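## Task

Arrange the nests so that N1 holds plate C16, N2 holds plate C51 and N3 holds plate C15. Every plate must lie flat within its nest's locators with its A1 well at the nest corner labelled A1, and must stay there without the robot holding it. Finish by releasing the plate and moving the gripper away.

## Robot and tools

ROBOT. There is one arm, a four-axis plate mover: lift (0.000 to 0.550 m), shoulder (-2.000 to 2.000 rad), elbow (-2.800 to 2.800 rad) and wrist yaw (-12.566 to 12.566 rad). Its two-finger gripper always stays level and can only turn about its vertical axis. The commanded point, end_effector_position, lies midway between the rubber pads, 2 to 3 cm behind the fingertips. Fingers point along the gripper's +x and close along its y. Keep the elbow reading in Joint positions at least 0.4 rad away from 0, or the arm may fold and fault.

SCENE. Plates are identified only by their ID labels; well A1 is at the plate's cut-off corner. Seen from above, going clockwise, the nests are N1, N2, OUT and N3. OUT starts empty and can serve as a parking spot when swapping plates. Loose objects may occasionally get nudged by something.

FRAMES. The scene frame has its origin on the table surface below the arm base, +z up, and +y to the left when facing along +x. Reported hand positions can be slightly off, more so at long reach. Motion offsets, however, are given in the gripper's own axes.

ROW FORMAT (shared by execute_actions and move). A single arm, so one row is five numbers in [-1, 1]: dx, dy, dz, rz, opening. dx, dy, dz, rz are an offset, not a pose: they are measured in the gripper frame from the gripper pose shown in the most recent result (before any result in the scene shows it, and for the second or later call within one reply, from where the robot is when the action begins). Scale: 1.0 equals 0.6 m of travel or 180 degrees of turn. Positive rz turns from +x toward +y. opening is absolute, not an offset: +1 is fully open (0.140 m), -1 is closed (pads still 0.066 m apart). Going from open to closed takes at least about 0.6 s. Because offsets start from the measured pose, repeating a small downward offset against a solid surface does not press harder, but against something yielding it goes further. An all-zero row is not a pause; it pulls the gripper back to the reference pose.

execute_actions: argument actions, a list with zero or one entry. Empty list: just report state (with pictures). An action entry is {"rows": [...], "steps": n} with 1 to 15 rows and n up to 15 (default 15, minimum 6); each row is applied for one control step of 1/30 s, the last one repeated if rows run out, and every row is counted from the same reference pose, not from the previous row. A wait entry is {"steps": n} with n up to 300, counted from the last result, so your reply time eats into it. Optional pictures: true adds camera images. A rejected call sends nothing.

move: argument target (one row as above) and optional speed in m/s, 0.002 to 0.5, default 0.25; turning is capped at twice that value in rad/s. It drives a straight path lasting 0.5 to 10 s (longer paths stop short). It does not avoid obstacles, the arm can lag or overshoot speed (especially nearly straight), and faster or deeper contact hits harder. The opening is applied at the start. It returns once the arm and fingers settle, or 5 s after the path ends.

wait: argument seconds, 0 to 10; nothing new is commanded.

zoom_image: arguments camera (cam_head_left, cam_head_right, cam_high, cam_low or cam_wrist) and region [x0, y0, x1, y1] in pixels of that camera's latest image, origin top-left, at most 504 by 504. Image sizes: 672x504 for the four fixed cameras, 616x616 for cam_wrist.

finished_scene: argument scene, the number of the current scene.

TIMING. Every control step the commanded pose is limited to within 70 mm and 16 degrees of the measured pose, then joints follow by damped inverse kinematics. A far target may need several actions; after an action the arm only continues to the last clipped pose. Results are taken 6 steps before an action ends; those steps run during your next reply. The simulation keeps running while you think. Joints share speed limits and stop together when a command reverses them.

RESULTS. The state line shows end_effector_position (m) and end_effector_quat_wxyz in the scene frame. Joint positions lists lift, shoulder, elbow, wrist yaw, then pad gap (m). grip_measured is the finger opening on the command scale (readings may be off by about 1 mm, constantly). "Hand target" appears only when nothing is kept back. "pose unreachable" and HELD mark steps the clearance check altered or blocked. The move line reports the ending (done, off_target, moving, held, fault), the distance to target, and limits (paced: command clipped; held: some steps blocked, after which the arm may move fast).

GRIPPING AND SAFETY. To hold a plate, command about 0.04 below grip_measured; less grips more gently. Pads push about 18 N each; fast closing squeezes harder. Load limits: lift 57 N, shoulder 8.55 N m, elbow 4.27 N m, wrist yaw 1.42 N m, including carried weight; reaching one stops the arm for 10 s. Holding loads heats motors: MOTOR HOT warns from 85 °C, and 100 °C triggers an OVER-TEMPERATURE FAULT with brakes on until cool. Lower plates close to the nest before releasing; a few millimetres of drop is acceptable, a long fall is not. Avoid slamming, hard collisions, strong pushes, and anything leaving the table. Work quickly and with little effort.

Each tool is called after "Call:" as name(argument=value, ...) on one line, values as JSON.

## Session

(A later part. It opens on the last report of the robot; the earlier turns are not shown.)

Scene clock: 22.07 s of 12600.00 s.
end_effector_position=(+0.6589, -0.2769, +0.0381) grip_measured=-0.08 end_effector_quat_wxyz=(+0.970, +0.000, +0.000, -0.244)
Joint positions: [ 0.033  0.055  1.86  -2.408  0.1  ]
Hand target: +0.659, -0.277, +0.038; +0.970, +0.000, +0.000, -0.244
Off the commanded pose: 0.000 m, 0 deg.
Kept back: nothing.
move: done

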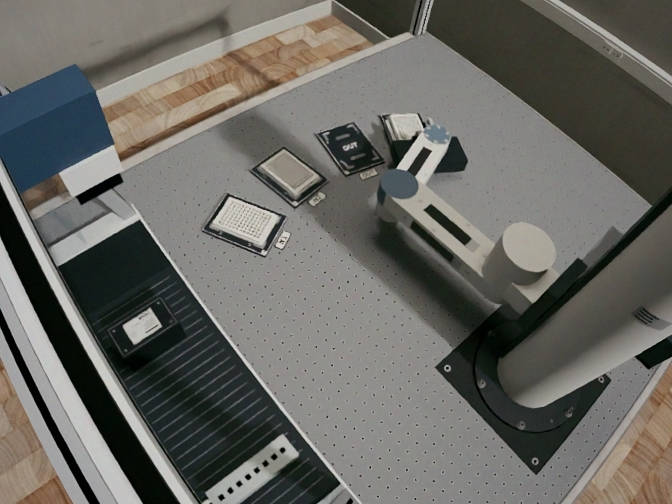

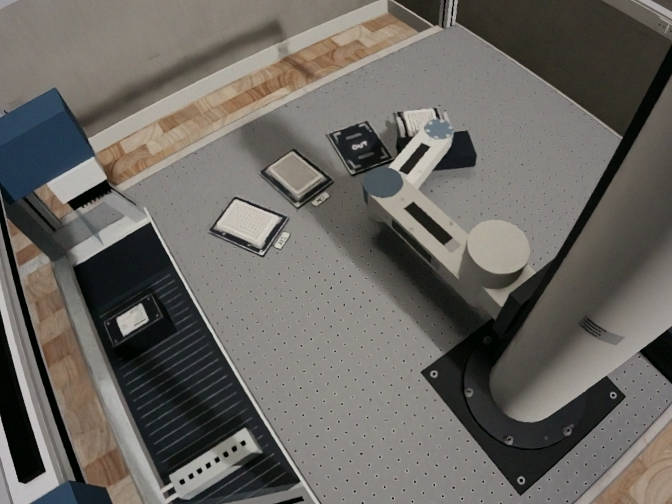

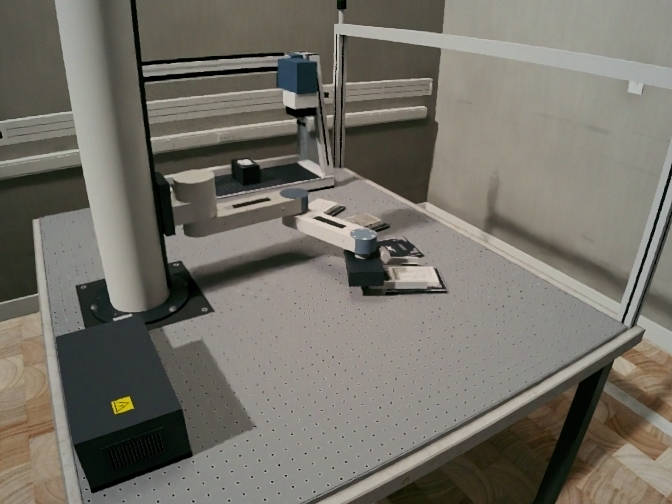

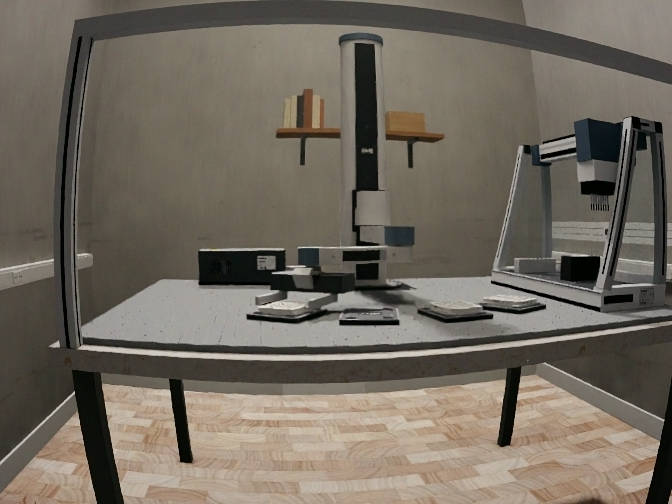

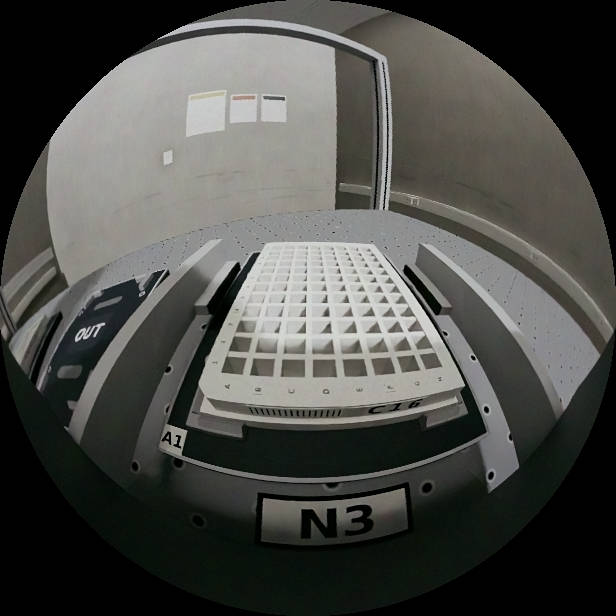

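Call:
zoom_image(camera="cam_wrist", region=[185, 240, 285, 330])

Call:
zoom_image(camera="cam_wrist", region=[360, 240, 460, 330])

Region (185, 240, 285, 330) of cam_wrist's 616x616 image, scaled by 5.040, with more detail than that image has; it fills the top 454 rows of this view, and the rest is white.

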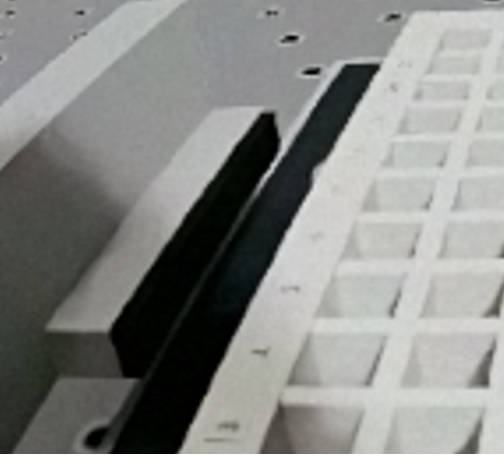

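Region (360, 240, 460, 330) of cam_wrist's 616x616 image, scaled by 5.040, with more detail than that image has; it fills the top 454 rows of this view, and the rest is white.

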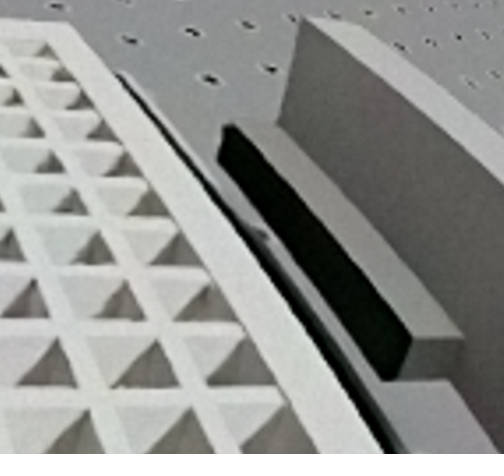

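Call:
move(target=[0, -0.0012, -0.0067, 0, -0.42], speed=0.05)

Scene clock: 25.00 s of 12600.00 s.
end_effector_position=(+0.6585, -0.2775, +0.0341) grip_measured=-0.42 end_effector_quat_wxyz=(+0.970, +0.000, +0.000, -0.244)
Joint positions: [ 0.029  0.053  1.86  -2.407  0.087]
Hand target: +0.659, -0.278, +0.034; +0.970, +0.000, +0.000, -0.244
Off the commanded pose: 0.000 m, 0 deg.
Kept back: nothing.
move: done

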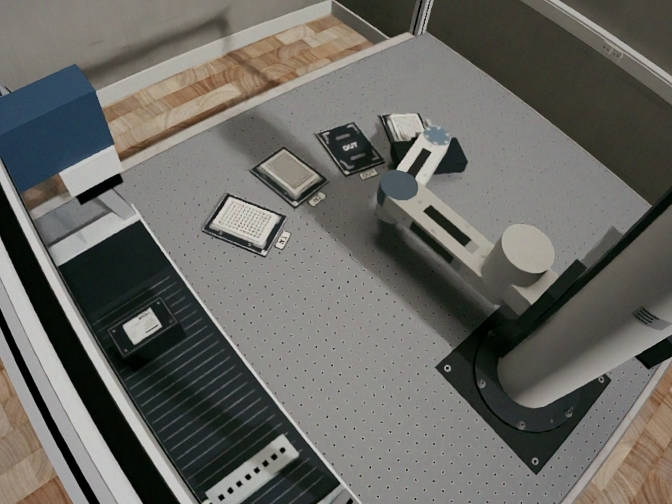

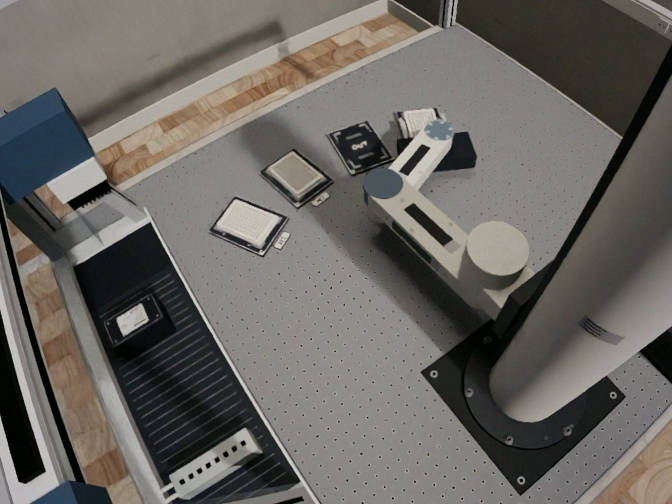

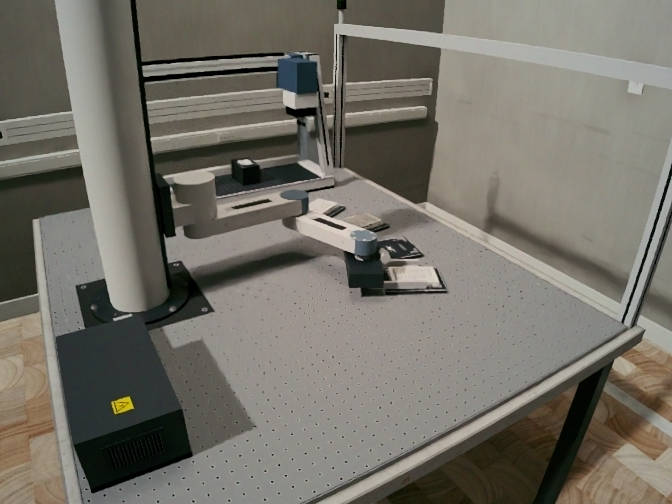

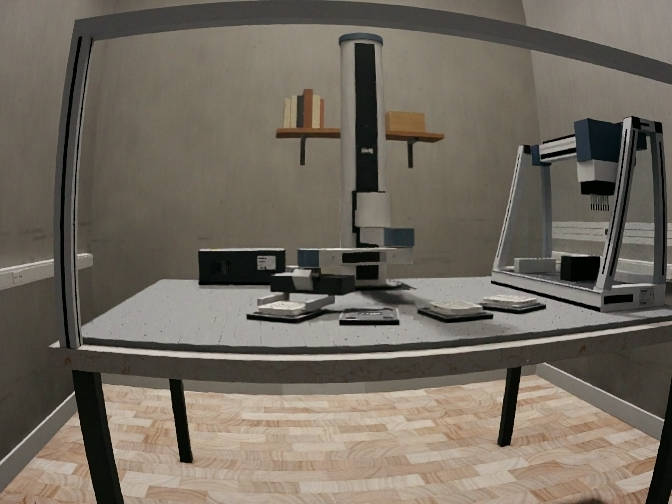

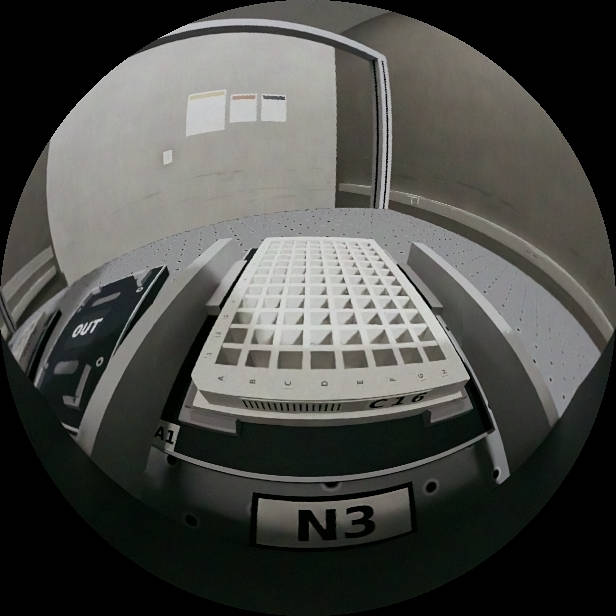

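Call:
zoom_image(camera="cam_wrist", region=[185, 240, 285, 330])

Call:
zoom_image(camera="cam_wrist", region=[360, 240, 460, 330])

Call:
zoom_image(camera="cam_low", region=[240, 275, 350, 330])

Region (185, 240, 285, 330) of cam_wrist's 616x616 image, scaled by 5.040, with more detail than that image has; it fills the top 454 rows of this view, and the rest is white.

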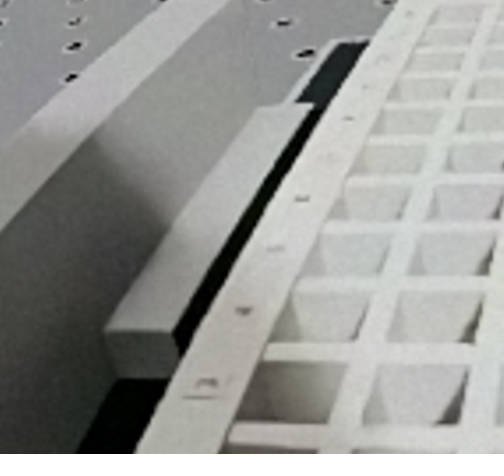

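Region (360, 240, 460, 330) of cam_wrist's 616x616 image, scaled by 5.040, with more detail than that image has; it fills the top 454 rows of this view, and the rest is white.

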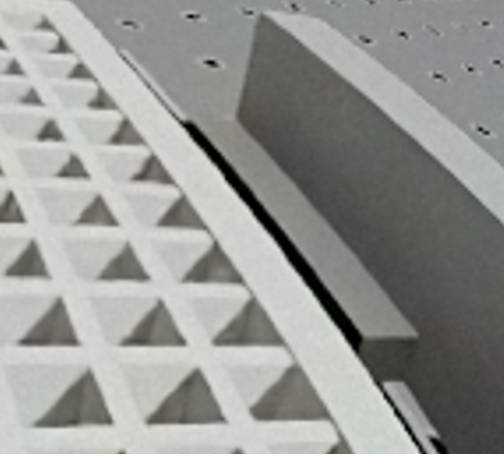

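Region (240, 275, 350, 330) of cam_low's 672x504 image, scaled by 4.582, with more detail than that image has.

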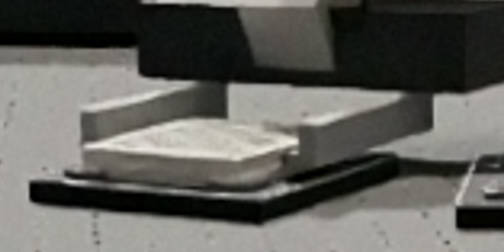

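Call:
execute_actions(actions=[{"rows": [[0,0,0,0,-0.45],[0,0,0,0,-0.47],[0,0,0,0,-0.49],[0,0,0,0,-0.51],[0,0,0,0,-0.53],[0,0,0,0,-0.545],[0,0,0,0,-0.56],[0,0,0,0,-0.575],[0,0,0,0,-0.59],[0,0,0,0,-0.60],[0,0,0,0,-0.61],[0,0,0,0,-0.62]], "steps": 15}])

Call:
execute_actions(actions=[{"steps": 12}])

Scene clock: 25.83 s of 12600.00 s.
end_effector_position=(+0.6587, -0.2773, +0.0341) grip_measured=-0.57 end_effector_quat_wxyz=(+0.970, +0.000, +0.000, -0.244)
Joint positions: [ 0.029  0.053  1.86  -2.406  0.082]
Steps of this call (steps 1 to 16: nothing new was sent; steps 17 to 25: the first 9 steps of this action). Readings (end_effector_position):
17: (+0.6585, -0.2775, +0.0341)
18: (+0.6585, -0.2775, +0.0341)
20: (+0.6585, -0.2775, +0.0341)
24: (+0.6586, -0.2774, +0.0341)
25: the state above

Scene clock: 26.23 s of 12600.00 s.
end_effector_position=(+0.6587, -0.2773, +0.0341) grip_measured=-0.58 end_effector_quat_wxyz=(+0.970, +0.000, +0.000, -0.244)
Joint positions: [ 0.029  0.053  1.86  -2.406  0.082]
Hand target: +0.659, -0.277, +0.034; +0.970, +0.000, +0.000, -0.244
Off the commanded pose: 0.000 m, 0 deg.
Kept back: nothing.
Steps of this call (steps 1 to 6: the last 6 steps of your previous action; steps 7 to 12: nothing new was sent). Readings (end_effector_position):
1: (+0.6587, -0.2773, +0.0341)
2: (+0.6587, -0.2773, +0.0341)
4: (+0.6587, -0.2773, +0.0341)
8: (+0.6587, -0.2773, +0.0341)
12: the state above

Call:
move(target=[0, 0, 0.04, 0, -0.62], speed=0.1)

Scene clock: 28.07 s of 12600.00 s.
end_effector_position=(+0.6587, -0.2773, +0.0581) grip_measured=-0.58 end_effector_quat_wxyz=(+0.970, +0.000, +0.000, -0.244)
Joint positions: [ 0.053  0.053  1.86  -2.406  0.082]
Hand target: +0.659, -0.277, +0.058; +0.970, +0.000, +0.000, -0.244
Off the commanded pose: 0.000 m, 0 deg.
Kept back: nothing.
move: done

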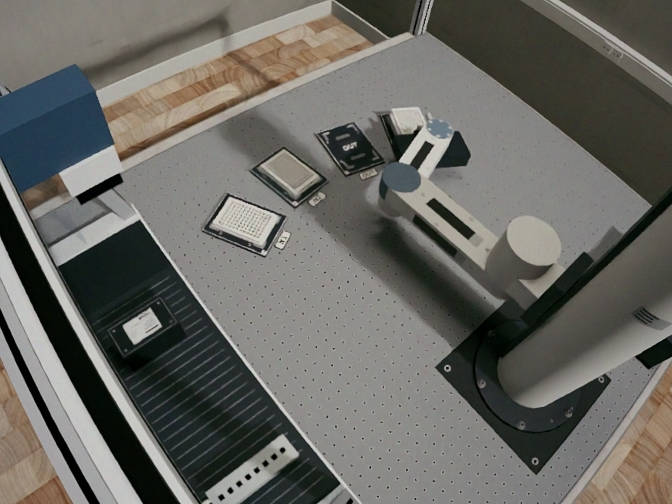

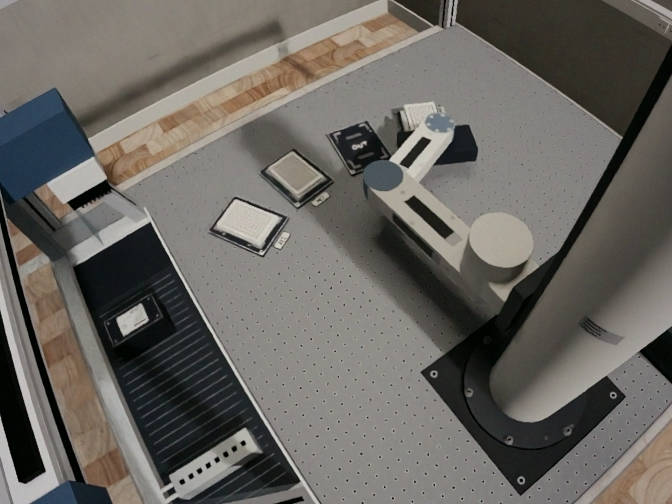

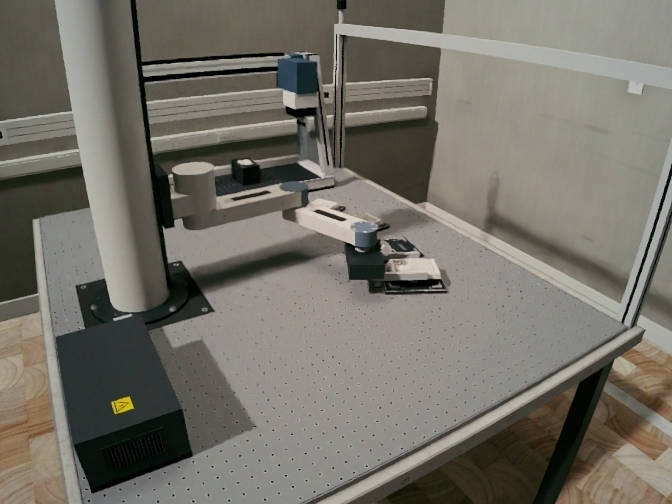

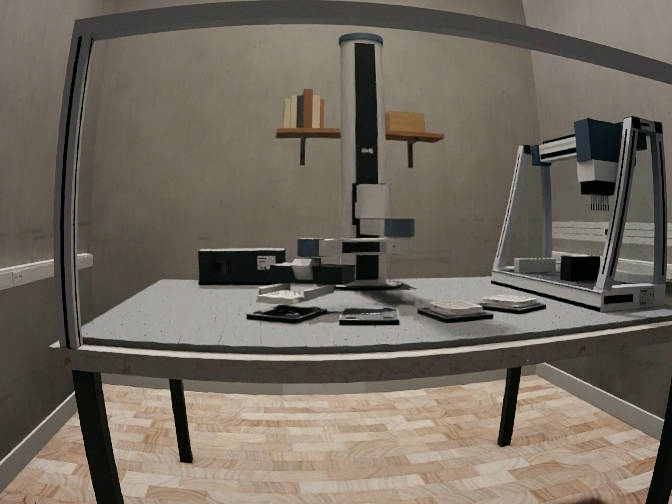

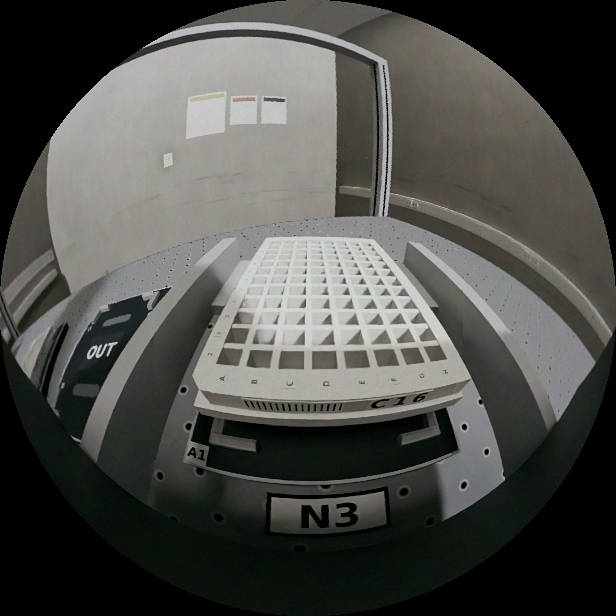

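Plate lifted. Let me record reference views of the nest's near corners at this height.

Call:
zoom_image(camera="cam_wrist", region=[175, 400, 275, 480])

Call:
zoom_image(camera="cam_wrist", region=[380, 390, 480, 470])

Region (175, 400, 275, 480) of cam_wrist's 616x616 image, scaled by 5.040, with more detail than that image has; it fills the top 403 rows of this view, and the rest is white.

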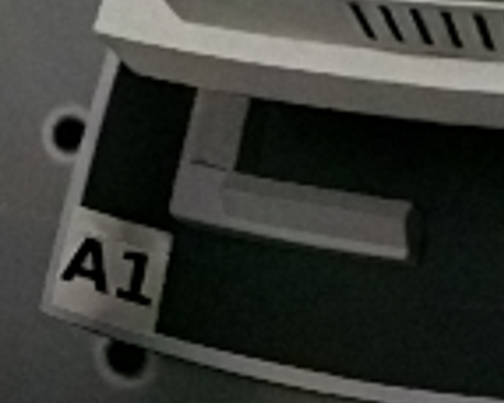

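Region (380, 390, 480, 470) of cam_wrist's 616x616 image, scaled by 5.040, with more detail than that image has; it fills the top 403 rows of this view, and the rest is white.

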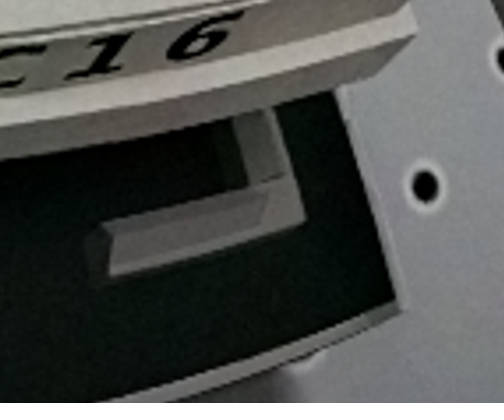

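Call:
move(target=[-0.0553, 0.2907, 0, 0.0903, -0.62], speed=0.3)

Call:
zoom_image(camera="cam_wrist", region=[175, 400, 275, 480])

Call:
zoom_image(camera="cam_wrist", region=[380, 390, 480, 470])

Scene clock: 29.73 s of 12600.00 s.
end_effector_position=(+0.7120, -0.1076, +0.0581) grip_measured=-0.58 end_effector_quat_wxyz=(+0.995, +0.000, +0.000, -0.104)
Joint positions: [ 0.053  0.417  1.797 -2.422  0.082]
Hand target: +0.712, -0.108, +0.058; +0.995, +0.000, +0.000, -0.104
Off the commanded pose: 0.000 m, 0 deg.
Kept back: nothing.
move: done

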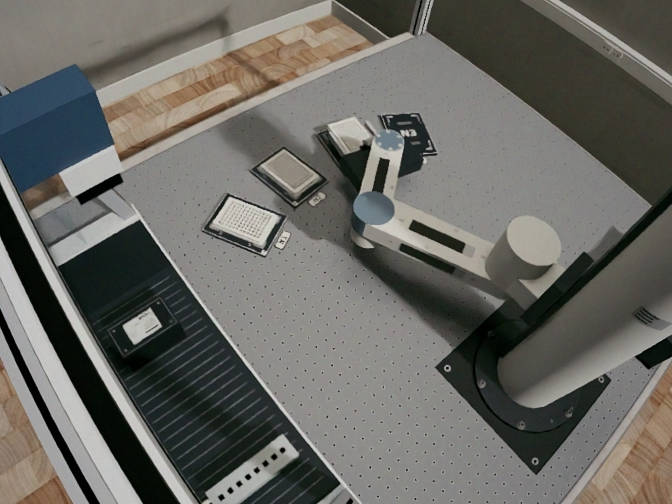

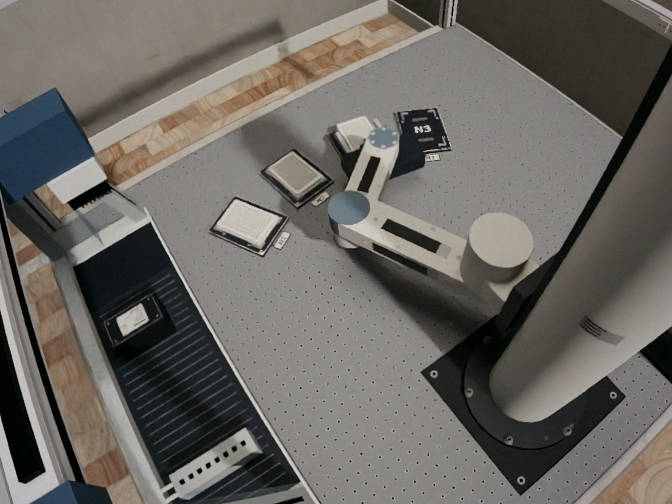

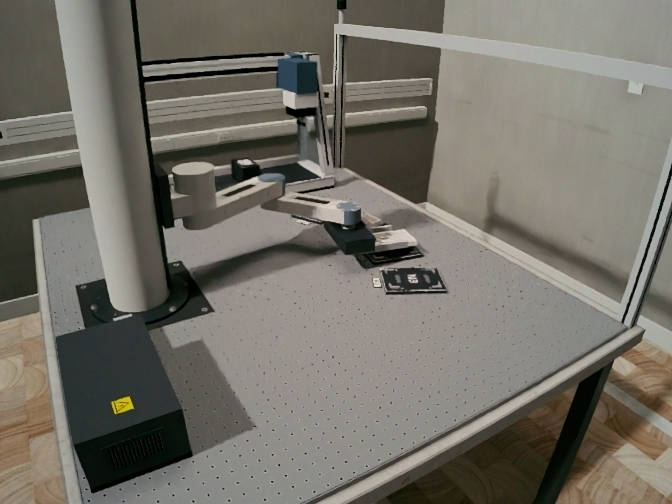

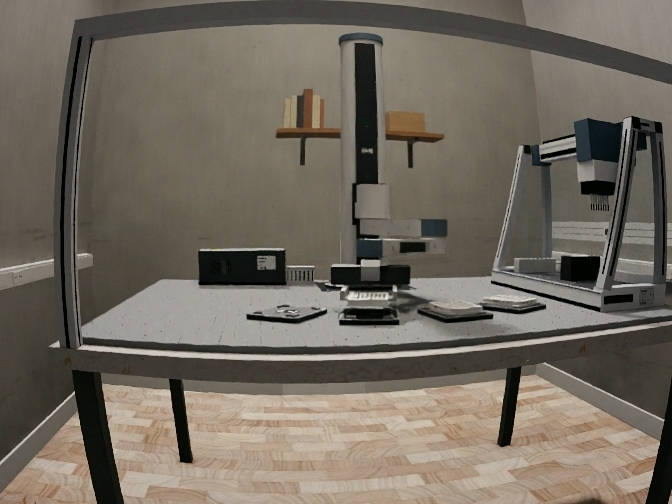

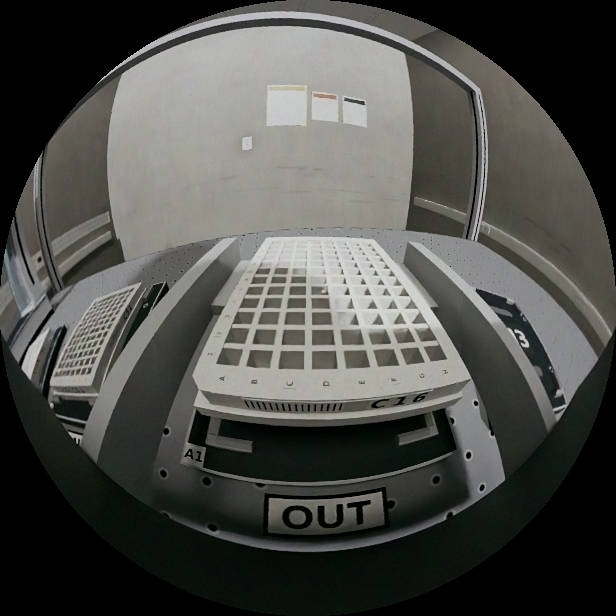

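Region (175, 400, 275, 480) of cam_wrist's 616x616 image, scaled by 5.040, with more detail than that image has; it fills the top 403 rows of this view, and the rest is white.

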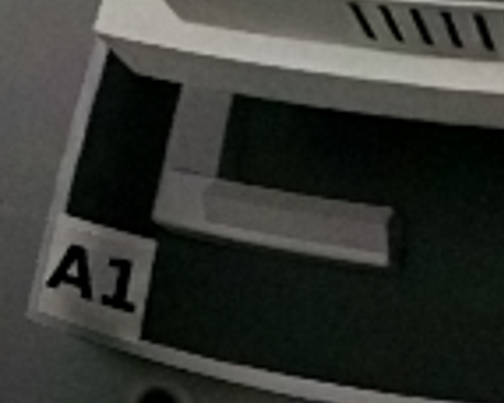

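Region (380, 390, 480, 470) of cam_wrist's 616x616 image, scaled by 5.040, with more detail than that image has; it fills the top 403 rows of this view, and the rest is white.

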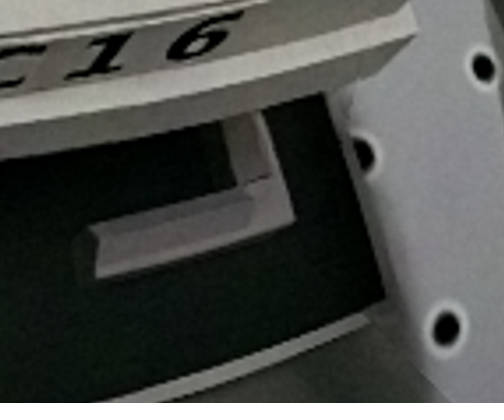

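Call:
move(target=[-0.0005, 0.004, 0, 0.0053, -0.62], speed=0.05)

Call:
zoom_image(camera="cam_wrist", region=[175, 400, 275, 480])

Call:
zoom_image(camera="cam_wrist", region=[380, 390, 480, 470])

Call:
zoom_image(camera="cam_wrist", region=[40, 270, 180, 410])

Scene clock: 31.67 s of 12600.00 s.
end_effector_position=(+0.7122, -0.1053, +0.0581) grip_measured=-0.58 end_effector_quat_wxyz=(+0.995, +0.000, +0.000, -0.096)
Joint positions: [ 0.053  0.418  1.796 -2.405  0.082]
Hand target: +0.712, -0.105, +0.058; +0.995, +0.000, +0.000, -0.096
Off the commanded pose: 0.000 m, 0 deg.
Kept back: nothing.
move: done

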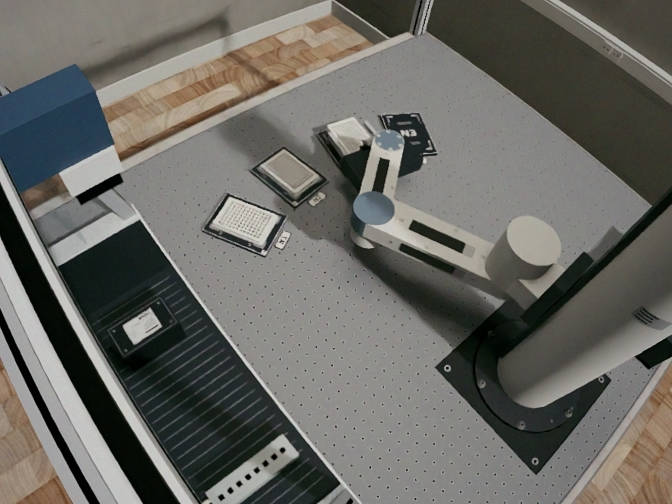

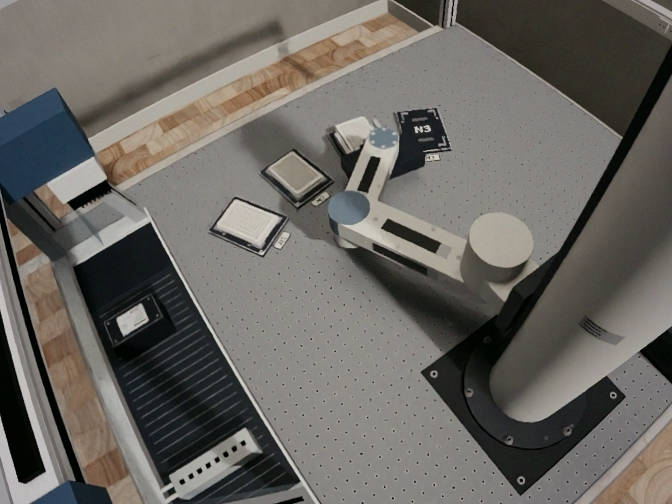

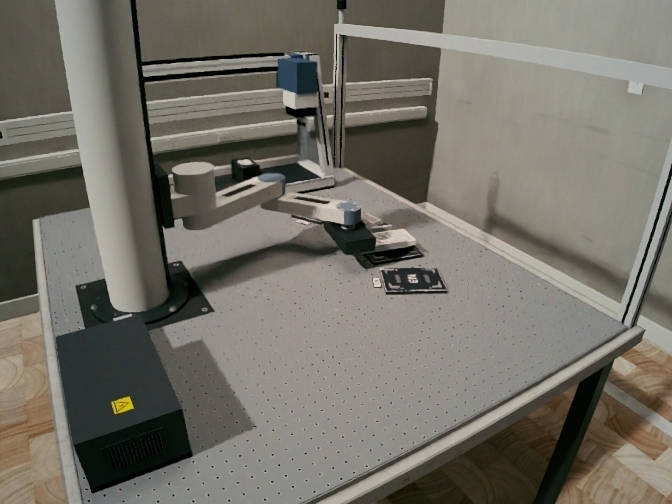

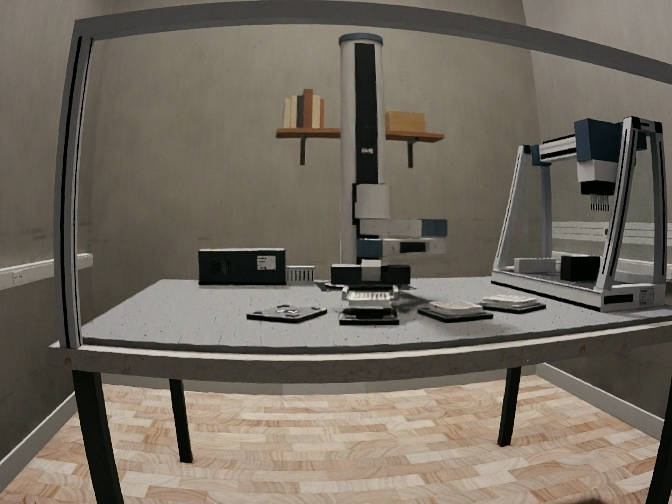

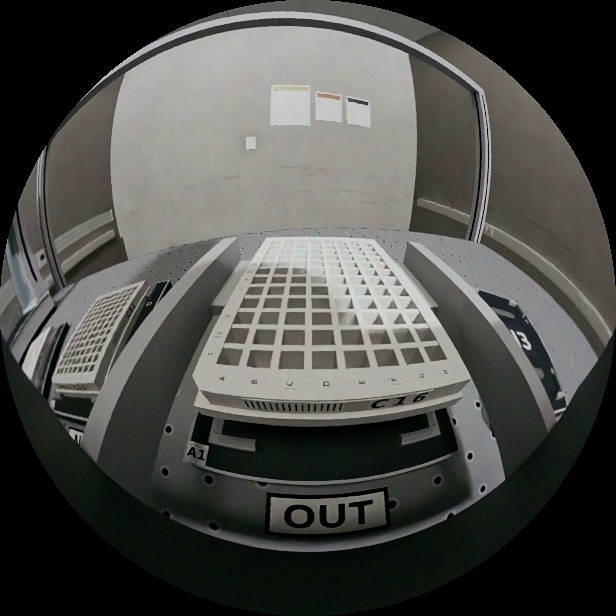

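Region (175, 400, 275, 480) of cam_wrist's 616x616 image, scaled by 5.040, with more detail than that image has; it fills the top 403 rows of this view, and the rest is white.

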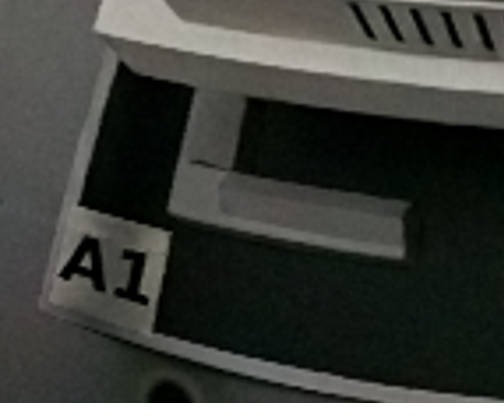

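Region (380, 390, 480, 470) of cam_wrist's 616x616 image, scaled by 5.040, with more detail than that image has; it fills the top 403 rows of this view, and the rest is white.

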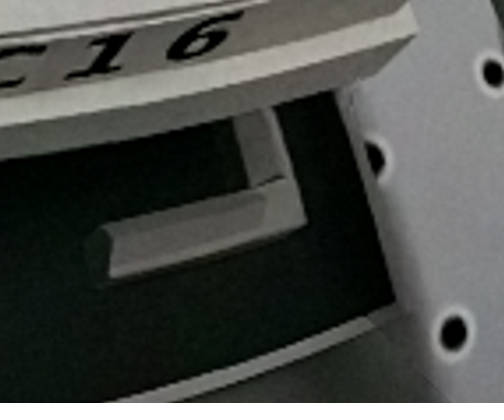

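Region (40, 270, 180, 410) of cam_wrist's 616x616 image, scaled by 3.600, with more detail than that image has.

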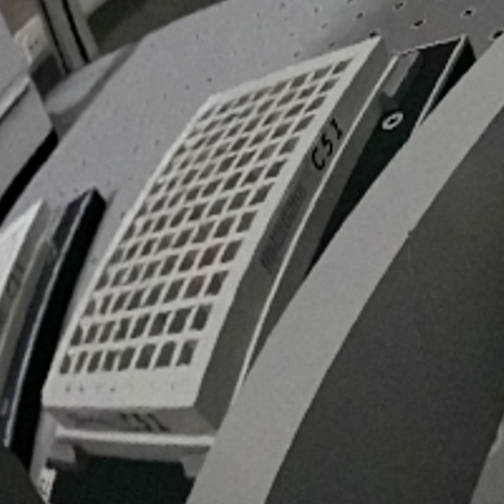

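Call:
move(target=[0, 0.0002, -0.0388, 0, -0.62], speed=0.04)

Call:
zoom_image(camera="cam_wrist", region=[150, 370, 500, 480])

Call:
zoom_image(camera="cam_low", region=[320, 275, 420, 330])

Scene clock: 33.20 s of 12600.00 s.
end_effector_position=(+0.7122, -0.1053, +0.0348) grip_measured=-0.58 end_effector_quat_wxyz=(+0.995, +0.000, +0.000, -0.096)
Joint positions: [ 0.03   0.418  1.796 -2.405  0.082]
Hand target: +0.712, -0.105, +0.035; +0.995, +0.000, +0.000, -0.096
Off the commanded pose: 0.000 m, 0 deg.
Kept back: nothing.
move: done

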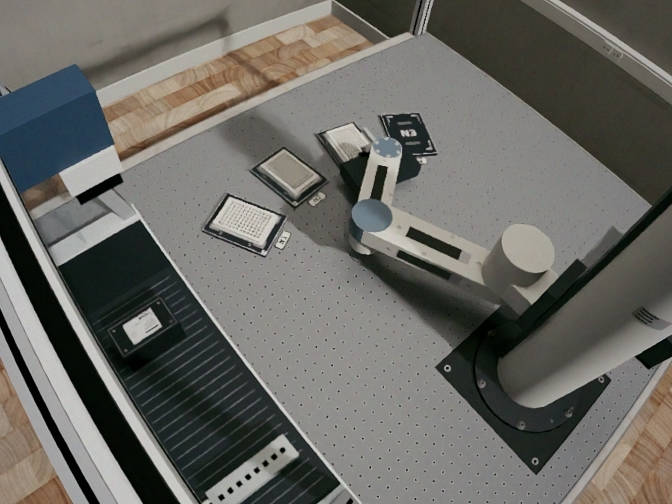

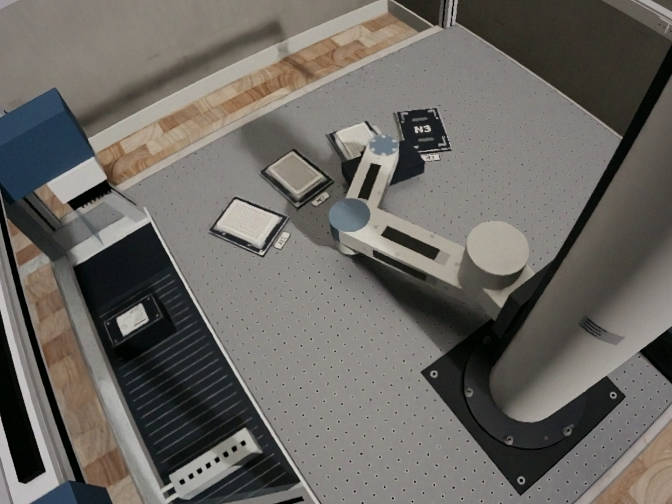

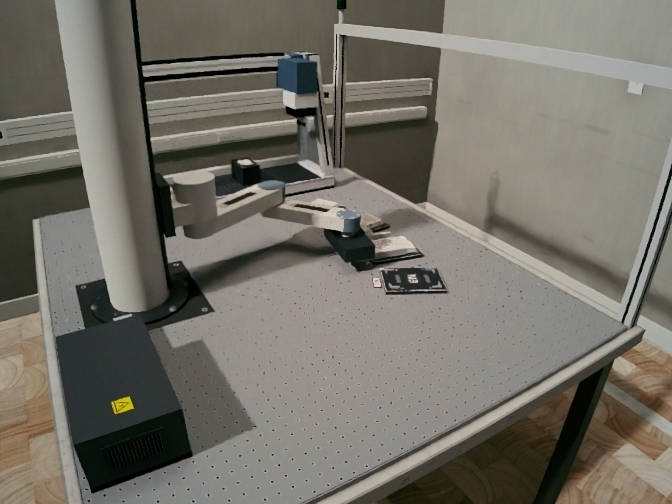

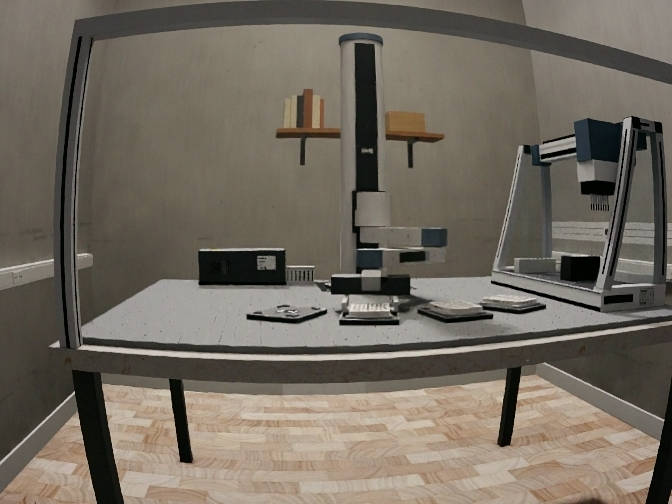

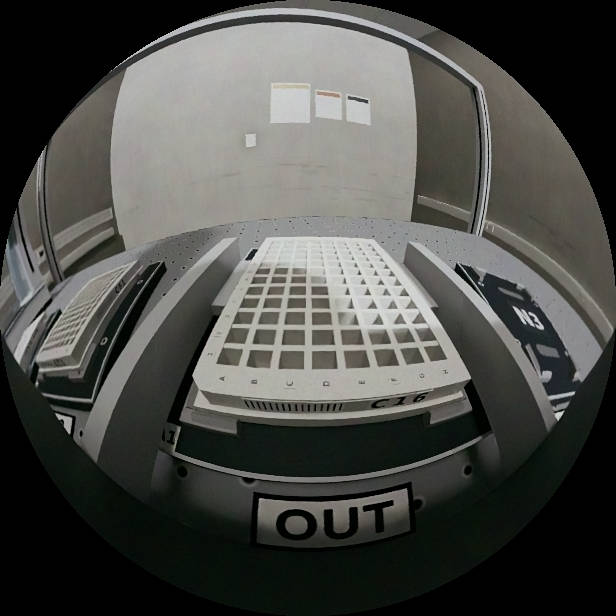

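Region (150, 370, 500, 480) of cam_wrist's 616x616 image, scaled by 1.440, with more detail than that image has; it fills the top 158 rows of this view, and the rest is white.

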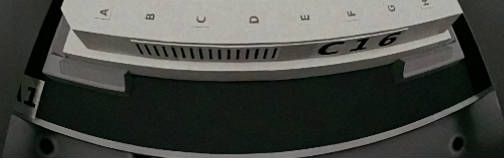

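Region (320, 275, 420, 330) of cam_low's 672x504 image, scaled by 5.040, with more detail than that image has; it fills the top 277 rows of this view, and the rest is white.

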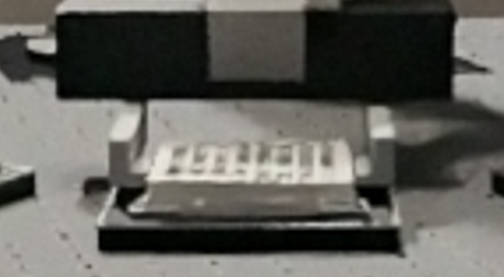

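Call:
execute_actions(actions=[{"rows": [[0,0,0,0,-0.5],[0,0,0,0,-0.4],[0,0,0,0,-0.3],[0,0,0,0,-0.2],[0,0,0,0,-0.2],[0,0,0,0,-0.2],[0,0,0.005,0,-0.2],[0,0,0.012,0,-0.2],[0,0,0.02,0,-0.2],[0,0,0.028,0,-0.2],[0,0,0.035,0,-0.2],[0,0,0.0388,0,-0.2]], "steps": 15}])

Scene clock: 35.20 s of 12600.00 s.
end_effector_position=(+0.7122, -0.1053, +0.0396) grip_measured=-0.20 end_effector_quat_wxyz=(+0.995, +0.000, +0.000, -0.096)
Joint positions: [ 0.035  0.418  1.796 -2.405  0.096]
Steps of this call (steps 1 to 51: nothing new was sent; steps 52 to 60: the first 9 steps of this action). Readings (end_effector_position):
52: (+0.7122, -0.1053, +0.0348)
53: (+0.7122, -0.1053, +0.0348)
55: (+0.7122, -0.1053, +0.0348)
59: (+0.7122, -0.1053, +0.0364)
60: the state above

Call:
move(target=[-0.1714, 0.5683, 0.0308, 0.1925, -0.2], speed=0.45)

Scene clock: 38.47 s of 12600.00 s.
end_effector_position=(+0.6761, +0.2494, +0.0581) grip_measured=-0.20 end_effector_quat_wxyz=(+0.979, +0.000, +0.000, +0.205)
Joint positions: [ 0.053  1.055  1.875 -2.516  0.096]
Hand target: +0.676, +0.249, +0.058; +0.979, +0.000, +0.000, +0.205
Off your previous action's commanded pose: 0.000 m, 0 deg at its last step (step 6 of this call).
Off the commanded pose: 0.000 m, 0 deg.
Kept back: nothing.
move: done

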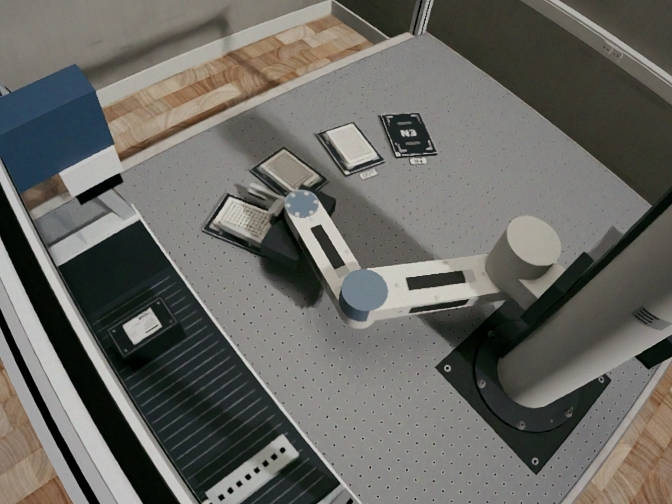

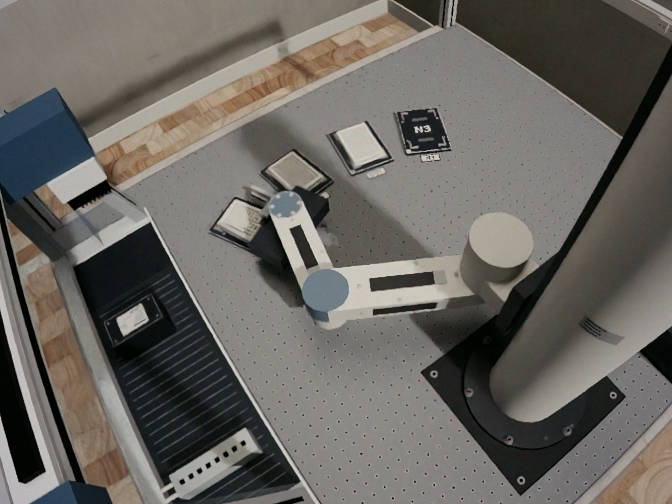

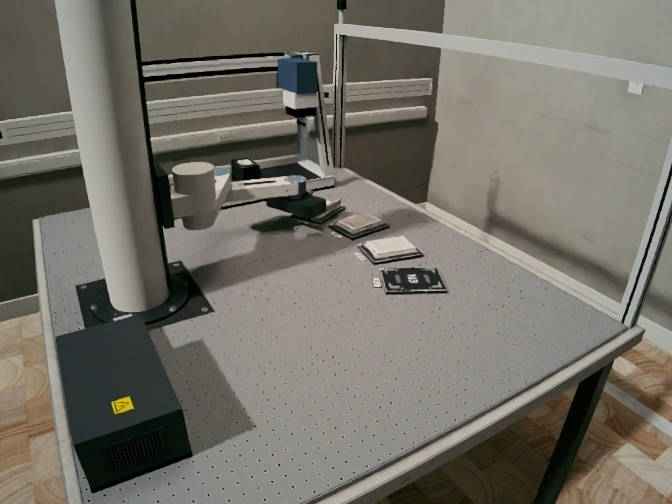

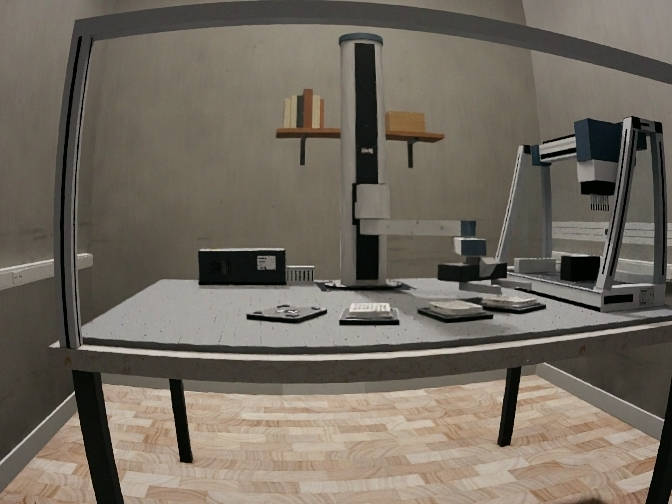

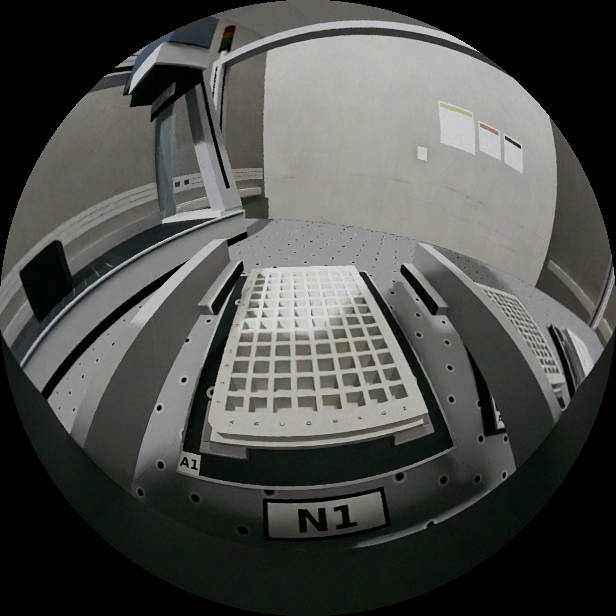

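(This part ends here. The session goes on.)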